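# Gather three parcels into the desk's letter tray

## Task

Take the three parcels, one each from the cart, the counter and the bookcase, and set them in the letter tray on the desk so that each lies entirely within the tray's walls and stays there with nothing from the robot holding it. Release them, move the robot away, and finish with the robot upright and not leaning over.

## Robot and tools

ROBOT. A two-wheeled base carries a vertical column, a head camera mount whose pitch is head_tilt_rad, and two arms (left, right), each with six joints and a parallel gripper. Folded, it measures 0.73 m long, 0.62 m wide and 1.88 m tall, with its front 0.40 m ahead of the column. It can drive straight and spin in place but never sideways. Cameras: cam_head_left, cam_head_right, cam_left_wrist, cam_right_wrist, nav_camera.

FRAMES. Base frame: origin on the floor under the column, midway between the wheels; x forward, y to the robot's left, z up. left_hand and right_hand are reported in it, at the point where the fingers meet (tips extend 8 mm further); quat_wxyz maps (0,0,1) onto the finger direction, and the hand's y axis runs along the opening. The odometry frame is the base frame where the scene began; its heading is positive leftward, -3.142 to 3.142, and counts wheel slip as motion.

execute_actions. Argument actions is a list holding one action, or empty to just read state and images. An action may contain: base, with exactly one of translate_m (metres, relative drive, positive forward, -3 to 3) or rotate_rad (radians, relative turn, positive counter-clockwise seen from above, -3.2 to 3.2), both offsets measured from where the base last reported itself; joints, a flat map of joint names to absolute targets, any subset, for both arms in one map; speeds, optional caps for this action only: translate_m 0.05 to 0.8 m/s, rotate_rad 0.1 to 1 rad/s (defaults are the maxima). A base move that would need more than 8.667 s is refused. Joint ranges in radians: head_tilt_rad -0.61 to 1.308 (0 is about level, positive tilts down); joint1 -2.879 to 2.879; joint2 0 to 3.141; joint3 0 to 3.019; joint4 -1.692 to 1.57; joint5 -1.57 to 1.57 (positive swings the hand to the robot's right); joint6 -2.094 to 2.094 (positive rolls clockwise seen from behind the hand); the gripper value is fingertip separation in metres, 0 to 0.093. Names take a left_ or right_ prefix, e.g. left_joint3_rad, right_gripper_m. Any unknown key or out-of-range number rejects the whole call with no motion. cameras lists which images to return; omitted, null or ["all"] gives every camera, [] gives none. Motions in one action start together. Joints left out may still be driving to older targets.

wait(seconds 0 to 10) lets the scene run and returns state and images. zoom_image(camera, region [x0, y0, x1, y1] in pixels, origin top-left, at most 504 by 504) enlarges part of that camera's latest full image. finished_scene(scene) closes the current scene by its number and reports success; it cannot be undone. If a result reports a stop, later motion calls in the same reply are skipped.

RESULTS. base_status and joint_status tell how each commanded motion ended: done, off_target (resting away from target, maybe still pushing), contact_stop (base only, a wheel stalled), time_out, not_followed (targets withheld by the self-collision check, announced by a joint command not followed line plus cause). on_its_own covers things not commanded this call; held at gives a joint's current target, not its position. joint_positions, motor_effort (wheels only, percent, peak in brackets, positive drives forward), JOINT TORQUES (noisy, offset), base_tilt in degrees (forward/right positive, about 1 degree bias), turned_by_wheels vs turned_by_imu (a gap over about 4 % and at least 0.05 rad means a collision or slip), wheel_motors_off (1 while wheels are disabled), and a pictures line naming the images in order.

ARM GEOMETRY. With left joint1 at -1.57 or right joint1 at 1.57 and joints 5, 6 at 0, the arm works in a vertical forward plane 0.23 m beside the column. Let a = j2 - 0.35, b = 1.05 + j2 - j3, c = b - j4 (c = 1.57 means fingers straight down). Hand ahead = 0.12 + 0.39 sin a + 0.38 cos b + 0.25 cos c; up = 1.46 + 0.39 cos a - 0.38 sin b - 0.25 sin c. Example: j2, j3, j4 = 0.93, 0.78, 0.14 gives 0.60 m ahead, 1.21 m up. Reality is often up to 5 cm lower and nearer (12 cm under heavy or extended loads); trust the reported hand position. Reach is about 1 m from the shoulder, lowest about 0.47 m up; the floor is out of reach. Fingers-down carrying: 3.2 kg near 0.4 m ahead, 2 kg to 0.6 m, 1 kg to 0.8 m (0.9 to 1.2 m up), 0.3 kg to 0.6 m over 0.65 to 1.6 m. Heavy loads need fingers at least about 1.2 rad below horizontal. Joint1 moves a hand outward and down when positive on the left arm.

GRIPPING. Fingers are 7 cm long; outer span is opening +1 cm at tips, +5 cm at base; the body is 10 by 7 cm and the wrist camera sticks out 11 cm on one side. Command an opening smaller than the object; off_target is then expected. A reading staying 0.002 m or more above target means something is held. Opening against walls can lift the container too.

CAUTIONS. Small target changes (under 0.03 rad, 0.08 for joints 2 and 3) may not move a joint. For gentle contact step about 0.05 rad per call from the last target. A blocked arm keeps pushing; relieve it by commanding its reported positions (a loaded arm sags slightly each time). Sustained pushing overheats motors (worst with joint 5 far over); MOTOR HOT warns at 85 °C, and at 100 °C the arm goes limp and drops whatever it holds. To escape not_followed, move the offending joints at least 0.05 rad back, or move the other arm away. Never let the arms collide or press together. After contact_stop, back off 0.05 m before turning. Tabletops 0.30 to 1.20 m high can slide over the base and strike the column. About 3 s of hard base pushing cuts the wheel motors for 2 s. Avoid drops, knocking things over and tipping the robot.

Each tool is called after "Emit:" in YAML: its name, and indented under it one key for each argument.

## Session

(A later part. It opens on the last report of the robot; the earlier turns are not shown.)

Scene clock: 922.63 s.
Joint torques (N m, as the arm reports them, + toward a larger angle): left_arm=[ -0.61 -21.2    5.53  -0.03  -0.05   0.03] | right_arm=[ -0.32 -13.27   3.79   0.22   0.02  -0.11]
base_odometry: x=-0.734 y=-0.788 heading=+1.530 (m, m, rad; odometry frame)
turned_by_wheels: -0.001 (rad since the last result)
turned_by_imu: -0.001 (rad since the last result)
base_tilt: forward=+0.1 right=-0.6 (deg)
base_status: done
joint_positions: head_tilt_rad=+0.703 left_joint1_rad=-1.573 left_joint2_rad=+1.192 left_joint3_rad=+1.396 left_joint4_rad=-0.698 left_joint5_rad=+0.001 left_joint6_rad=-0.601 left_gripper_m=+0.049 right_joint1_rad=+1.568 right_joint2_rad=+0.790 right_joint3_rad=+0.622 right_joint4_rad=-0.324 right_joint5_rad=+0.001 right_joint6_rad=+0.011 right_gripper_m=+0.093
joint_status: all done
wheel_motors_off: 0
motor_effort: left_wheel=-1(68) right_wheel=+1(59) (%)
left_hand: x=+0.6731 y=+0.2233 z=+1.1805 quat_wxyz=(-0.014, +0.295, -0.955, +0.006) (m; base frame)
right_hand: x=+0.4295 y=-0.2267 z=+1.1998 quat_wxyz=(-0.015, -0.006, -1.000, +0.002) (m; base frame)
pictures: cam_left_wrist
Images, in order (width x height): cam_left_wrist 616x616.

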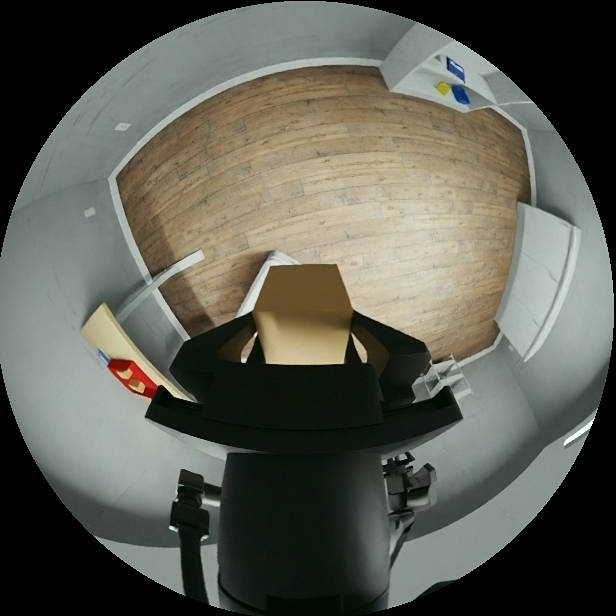

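Emit:
execute_actions:
  actions:
    - {"base": {"rotate_rad": 1.765}, "joints": {"left_joint2_rad": 1.36, "left_joint3_rad": 1.562, "left_joint4_rad": -0.70}}
  cameras: ["cam_left_wrist", "cam_head_left", "cam_head_right"]

Scene clock: 932.33 s.
Joint torques (N m, as the arm reports them, + toward a larger angle): left_arm=[ -0.55 -23.03   6.59   0.49  -0.04   0.06] | right_arm=[ -0.25 -13.1    3.78   0.26   0.02  -0.11]
base_odometry: x=-0.735 y=-0.788 heading=-2.989 (m, m, rad; odometry frame)
turned_by_wheels: +1.764 (rad since the last result)
turned_by_imu: +1.753 (rad since the last result)
base_tilt: forward=+0.1 right=-0.5 (deg)
base_status: done
joint_positions: head_tilt_rad=+0.703 left_joint1_rad=-1.574 left_joint2_rad=+1.358 left_joint3_rad=+1.539 left_joint4_rad=-0.698 left_joint5_rad=+0.000 left_joint6_rad=-0.601 left_gripper_m=+0.049 right_joint1_rad=+1.568 right_joint2_rad=+0.790 right_joint3_rad=+0.622 right_joint4_rad=-0.324 right_joint5_rad=+0.001 right_joint6_rad=+0.011 right_gripper_m=+0.093
joint_status: all done
wheel_motors_off: 0
motor_effort: left_wheel=-4(54) right_wheel=+3(62) (%)
left_hand: x=+0.6993 y=+0.2223 z=+1.1236 quat_wxyz=(-0.003, +0.295, -0.955, +0.003) (m; base frame)
right_hand: x=+0.4295 y=-0.2267 z=+1.1998 quat_wxyz=(-0.015, -0.006, -1.000, +0.002) (m; base frame)
pictures: cam_head_left, cam_head_right, cam_left_wrist
Images, in order (width x height): cam_head_left 504x504, cam_head_right 504x504, cam_left_wrist 616x616.

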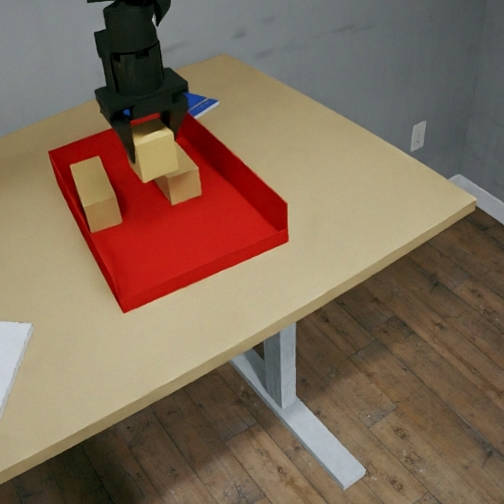

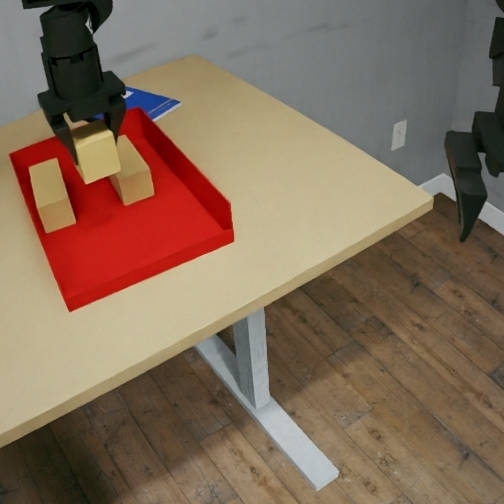

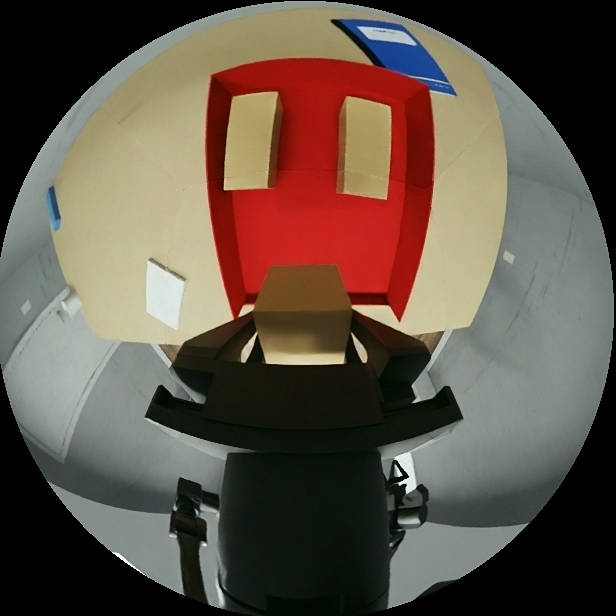

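Emit:
execute_actions:
  actions:
    - {"joints": {"left_joint2_rad": 1.605, "left_joint3_rad": 1.68, "left_joint4_rad": -0.556}}
  cameras: ["cam_left_wrist", "cam_head_left"]

Scene clock: 946.43 s.
Joint torques (N m, as the arm reports them, + toward a larger angle): left_arm=[ -0.63 -25.27   4.93   0.58  -0.06   0.03] | right_arm=[ -0.31 -13.26   3.78   0.21   0.02  -0.11]
base_odometry: x=-0.735 y=-0.788 heading=-2.990 (m, m, rad; odometry frame)
turned_by_wheels: +0.000 (rad since the last result)
turned_by_imu: +0.001 (rad since the last result)
base_tilt: forward=+0.2 right=-0.6 (deg)
base_status: not commanded
joint_positions: head_tilt_rad=+0.703 left_joint1_rad=-1.574 left_joint2_rad=+1.621 left_joint3_rad=+1.669 left_joint4_rad=-0.558 left_joint5_rad=+0.000 left_joint6_rad=-0.601 left_gripper_m=+0.049 right_joint1_rad=+1.568 right_joint2_rad=+0.790 right_joint3_rad=+0.622 right_joint4_rad=-0.324 right_joint5_rad=+0.001 right_joint6_rad=+0.011 right_gripper_m=+0.093
joint_status: all done
wheel_motors_off: 0
motor_effort: left_wheel=-7(7) right_wheel=+6(6) (%)
left_hand: x=+0.7020 y=+0.2219 z=+1.0014 quat_wxyz=(-0.006, +0.295, -0.955, +0.004) (m; base frame)
right_hand: x=+0.4295 y=-0.2267 z=+1.1998 quat_wxyz=(-0.015, -0.006, -1.000, +0.002) (m; base frame)
pictures: cam_head_left, cam_left_wrist
Images, in order (width x height): cam_head_left 504x504, cam_left_wrist 616x616.

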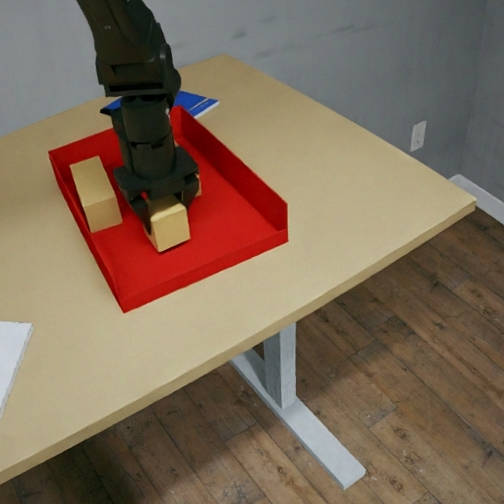

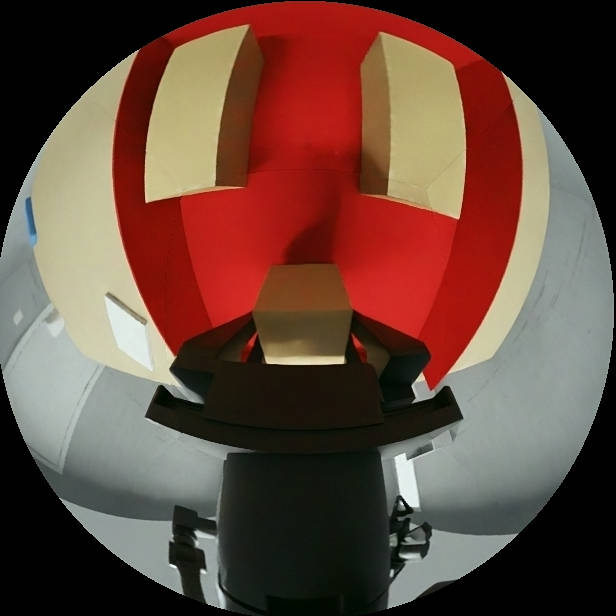

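Emit:
execute_actions:
  actions:
    - {"joints": {"left_joint2_rad": 1.652}}
  cameras: ["cam_left_wrist", "cam_head_left"]

Scene clock: 950.80 s.
Joint torques (N m, as the arm reports them, + toward a larger angle): left_arm=[ -1.1  -21.66   4.8    0.55  -0.06   0.02] | right_arm=[ -0.3  -13.07   3.81   0.25   0.02  -0.1 ]
base_odometry: x=-0.735 y=-0.788 heading=-2.990 (m, m, rad; odometry frame)
turned_by_wheels: +0.000 (rad since the last result)
turned_by_imu: +0.001 (rad since the last result)
base_tilt: forward=+0.2 right=-0.5 (deg)
base_status: not commanded
joint_positions: head_tilt_rad=+0.703 left_joint1_rad=-1.574 left_joint2_rad=+1.625 left_joint3_rad=+1.669 left_joint4_rad=-0.558 left_joint5_rad=+0.000 left_joint6_rad=-0.601 left_gripper_m=+0.049 right_joint1_rad=+1.568 right_joint2_rad=+0.790 right_joint3_rad=+0.622 right_joint4_rad=-0.324 right_joint5_rad=+0.001 right_joint6_rad=+0.011 right_gripper_m=+0.093
joint_status: all done
wheel_motors_off: 0
motor_effort: left_wheel=-7(7) right_wheel=+6(5) (%)
left_hand: x=+0.7001 y=+0.2219 z=+0.9990 quat_wxyz=(-0.004, +0.295, -0.955, +0.003) (m; base frame)
right_hand: x=+0.4295 y=-0.2267 z=+1.1998 quat_wxyz=(-0.015, -0.006, -1.000, +0.002) (m; base frame)
pictures: cam_head_left, cam_left_wrist
Images, in order (width x height): cam_head_left 504x504, cam_left_wrist 616x616.

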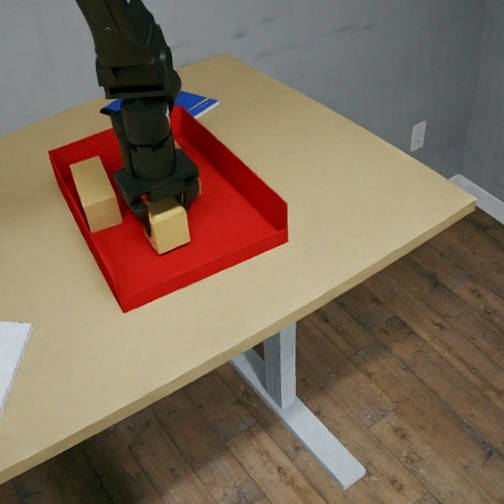

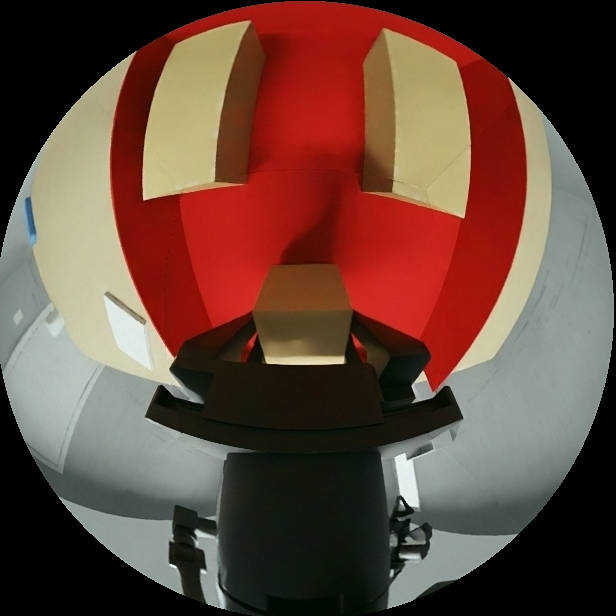

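Emit:
execute_actions:
  actions:
    - {"joints": {"left_joint2_rad": 1.668}}
  cameras: ["cam_left_wrist"]

Scene clock: 954.00 s.
Joint torques (N m, as the arm reports them, + toward a larger angle): left_arm=[ -1.19 -22.     4.72   0.57   0.     0.04] | right_arm=[ -0.28 -13.17   3.8    0.23   0.01  -0.1 ]
base_odometry: x=-0.735 y=-0.788 heading=-2.990 (m, m, rad; odometry frame)
turned_by_wheels: +0.000 (rad since the last result)
turned_by_imu: +0.001 (rad since the last result)
base_tilt: forward=+0.2 right=-0.6 (deg)
base_status: not commanded
joint_positions: head_tilt_rad=+0.703 left_joint1_rad=-1.574 left_joint2_rad=+1.644 left_joint3_rad=+1.669 left_joint4_rad=-0.558 left_joint5_rad=+0.000 left_joint6_rad=-0.601 left_gripper_m=+0.049 right_joint1_rad=+1.568 right_joint2_rad=+0.790 right_joint3_rad=+0.622 right_joint4_rad=-0.324 right_joint5_rad=+0.001 right_joint6_rad=+0.011 right_gripper_m=+0.093
joint_status: all done
wheel_motors_off: 0
motor_effort: left_wheel=-7(7) right_wheel=+6(6) (%)
left_hand: x=+0.6914 y=+0.2219 z=+0.9883 quat_wxyz=(+0.005, +0.295, -0.955, +0.000) (m; base frame)
right_hand: x=+0.4295 y=-0.2267 z=+1.1998 quat_wxyz=(-0.015, -0.006, -1.000, +0.002) (m; base frame)
pictures: cam_left_wrist
Images, in order (width x height): cam_left_wrist 616x616.

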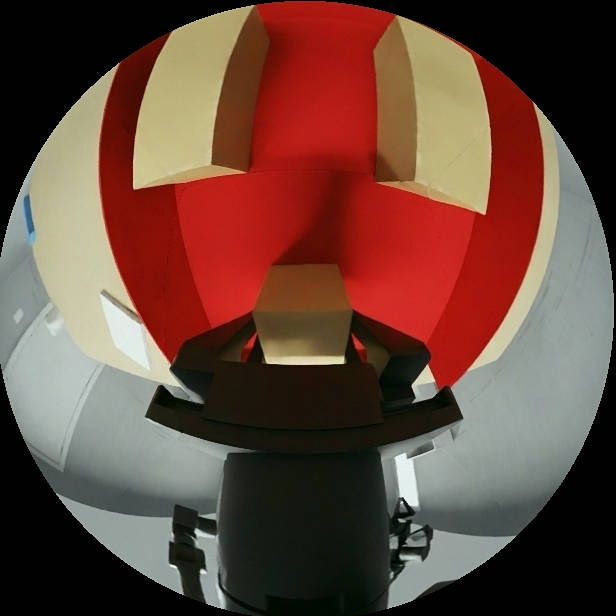

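Emit:
execute_actions:
  actions:
    - {"joints": {"left_gripper_m": 0.088, "left_joint2_rad": 1.65}}
  cameras: ["cam_left_wrist"]

Emit:
execute_actions:
  actions:
    - {"joints": {"left_joint2_rad": 1.40, "left_joint3_rad": 1.60, "left_joint4_rad": -0.72}}
  cameras: ["cam_left_wrist", "cam_head_left"]

Scene clock: 960.90 s.
Joint torques (N m, as the arm reports them, + toward a larger angle): left_arm=[ -0.96 -23.2    4.64   0.74   0.     0.05] | right_arm=[ -0.35 -13.16   3.81   0.21   0.01  -0.1 ]
base_odometry: x=-0.735 y=-0.788 heading=-2.990 (m, m, rad; odometry frame)
turned_by_wheels: +0.000 (rad since the last result)
turned_by_imu: +0.001 (rad since the last result)
base_tilt: forward=+0.2 right=-0.5 (deg)
base_status: not commanded
joint_positions: head_tilt_rad=+0.703 left_joint1_rad=-1.574 left_joint2_rad=+1.644 left_joint3_rad=+1.669 left_joint4_rad=-0.558 left_joint5_rad=+0.000 left_joint6_rad=-0.601 left_gripper_m=+0.088 right_joint1_rad=+1.568 right_joint2_rad=+0.790 right_joint3_rad=+0.622 right_joint4_rad=-0.324 right_joint5_rad=+0.001 right_joint6_rad=+0.011 right_gripper_m=+0.093
joint_status: all done
wheel_motors_off: 0
motor_effort: left_wheel=-7(7) right_wheel=+6(6) (%)
left_hand: x=+0.6914 y=+0.2219 z=+0.9883 quat_wxyz=(+0.005, +0.295, -0.955, +0.000) (m; base frame)
right_hand: x=+0.4295 y=-0.2267 z=+1.1998 quat_wxyz=(-0.015, -0.006, -1.000, +0.002) (m; base frame)
pictures: cam_left_wrist
Images, in order (width x height): cam_left_wrist 616x616.

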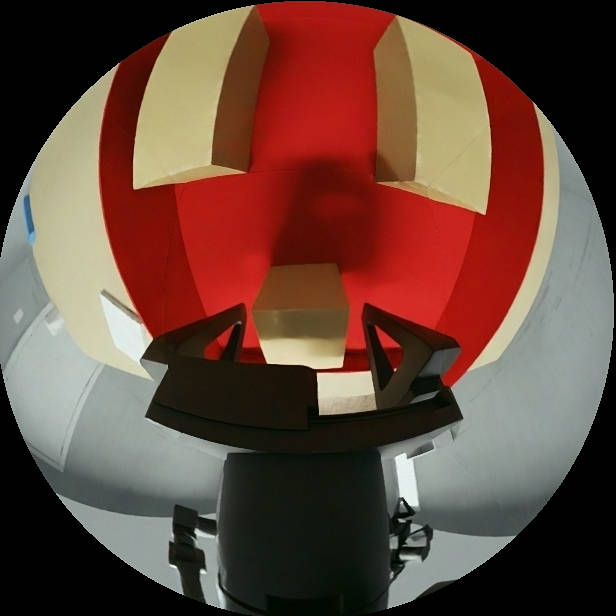

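Scene clock: 962.03 s.
Joint torques (N m, as the arm reports them, + toward a larger angle): left_arm=[ -0.73 -21.06   5.6    0.16  -0.02   0.04] | right_arm=[ -0.27 -13.     3.79   0.22   0.01  -0.1 ]
base_odometry: x=-0.735 y=-0.788 heading=-2.990 (m, m, rad; odometry frame)
turned_by_wheels: +0.000 (rad since the last result)
turned_by_imu: +0.000 (rad since the last result)
base_tilt: forward=+0.2 right=-0.5 (deg)
base_status: not commanded
joint_positions: head_tilt_rad=+0.703 left_joint1_rad=-1.574 left_joint2_rad=+1.376 left_joint3_rad=+1.591 left_joint4_rad=-0.712 left_joint5_rad=+0.000 left_joint6_rad=-0.602 left_gripper_m=+0.088 right_joint1_rad=+1.568 right_joint2_rad=+0.790 right_joint3_rad=+0.622 right_joint4_rad=-0.324 right_joint5_rad=+0.001 right_joint6_rad=+0.011 right_gripper_m=+0.093
joint_status: all done
wheel_motors_off: 0
motor_effort: left_wheel=-8(7) right_wheel=+6(6) (%)
left_hand: x=+0.7177 y=+0.2223 z=+1.1264 quat_wxyz=(-0.013, +0.295, -0.955, +0.006) (m; base frame)
right_hand: x=+0.4295 y=-0.2267 z=+1.1998 quat_wxyz=(-0.015, -0.006, -1.000, +0.002) (m; base frame)
pictures: cam_head_left, cam_left_wrist
Images, in order (width x height): cam_head_left 504x504, cam_left_wrist 616x616.

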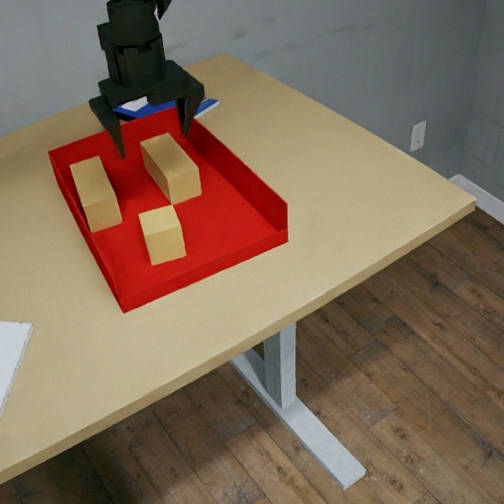

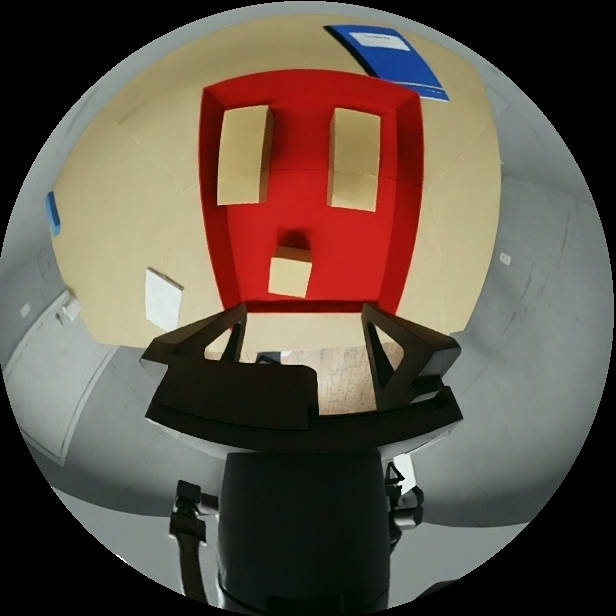

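All three are inside the tray. Now retract the arm and back away.

Emit:
execute_actions:
  actions:
    - {"base": {"translate_m": -0.35}, "joints": {"left_joint2_rad": 0.78, "left_joint3_rad": 0.64, "left_joint4_rad": -0.35, "left_joint6_rad": 0, "head_tilt_rad": 0.5}}
  cameras: ["cam_left_wrist", "cam_head_left"]

Scene clock: 967.50 s.
Joint torques (N m, as the arm reports them, + toward a larger angle): left_arm=[ -1.44 -11.95   4.13   0.88   0.02   0.18] | right_arm=[ -0.28 -12.97   4.14   0.27   0.01  -0.1 ]
base_odometry: x=-0.389 y=-0.735 heading=-2.988 (m, m, rad; odometry frame)
turned_by_wheels: +0.001 (rad since the last result)
turned_by_imu: +0.003 (rad since the last result)
base_tilt: forward=+0.2 right=-0.5 (deg)
base_status: done
joint_positions: head_tilt_rad=+0.518 left_joint1_rad=-1.574 left_joint2_rad=+0.771 left_joint3_rad=+0.624 left_joint4_rad=-0.356 left_joint5_rad=+0.000 left_joint6_rad=-0.008 left_gripper_m=+0.088 right_joint1_rad=+1.568 right_joint2_rad=+0.789 right_joint3_rad=+0.619 right_joint4_rad=-0.325 right_joint5_rad=+0.001 right_joint6_rad=+0.011 right_gripper_m=+0.093
joint_status: all done
wheel_motors_off: 0
motor_effort: left_wheel=+1(63) right_wheel=-1(63) (%)
left_hand: x=+0.4280 y=+0.2231 z=+1.2059 quat_wxyz=(-0.011, +0.003, -1.000, +0.002) (m; base frame)
right_hand: x=+0.4277 y=-0.2267 z=+1.1997 quat_wxyz=(-0.014, -0.006, -1.000, +0.002) (m; base frame)
pictures: cam_head_left, cam_left_wrist
Images, in order (width x height): cam_head_left 504x504, cam_left_wrist 616x616.

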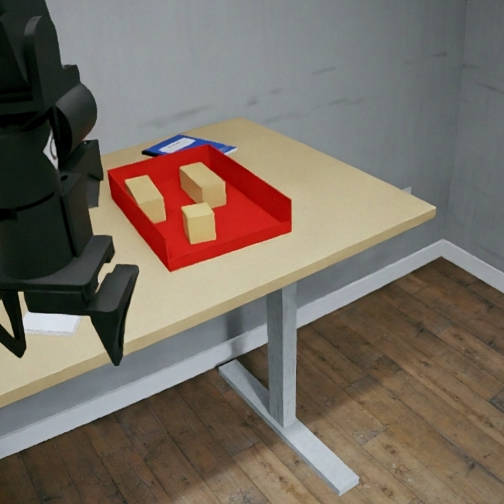

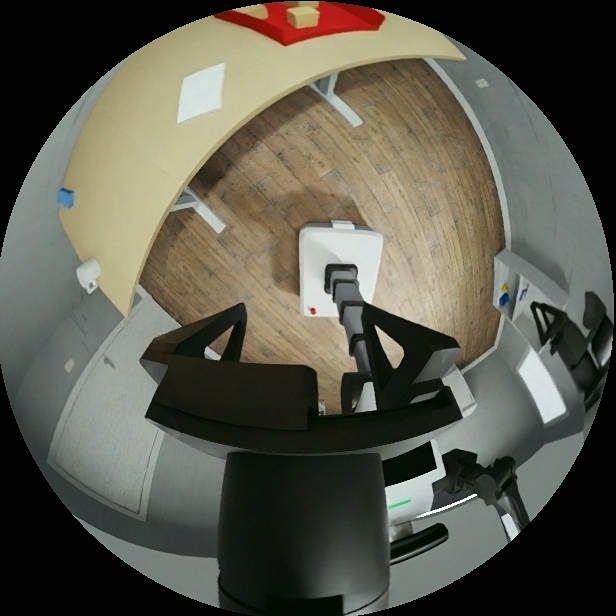

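Emit:
finished_scene:
  scene: 1

The scene is finished: the task was done.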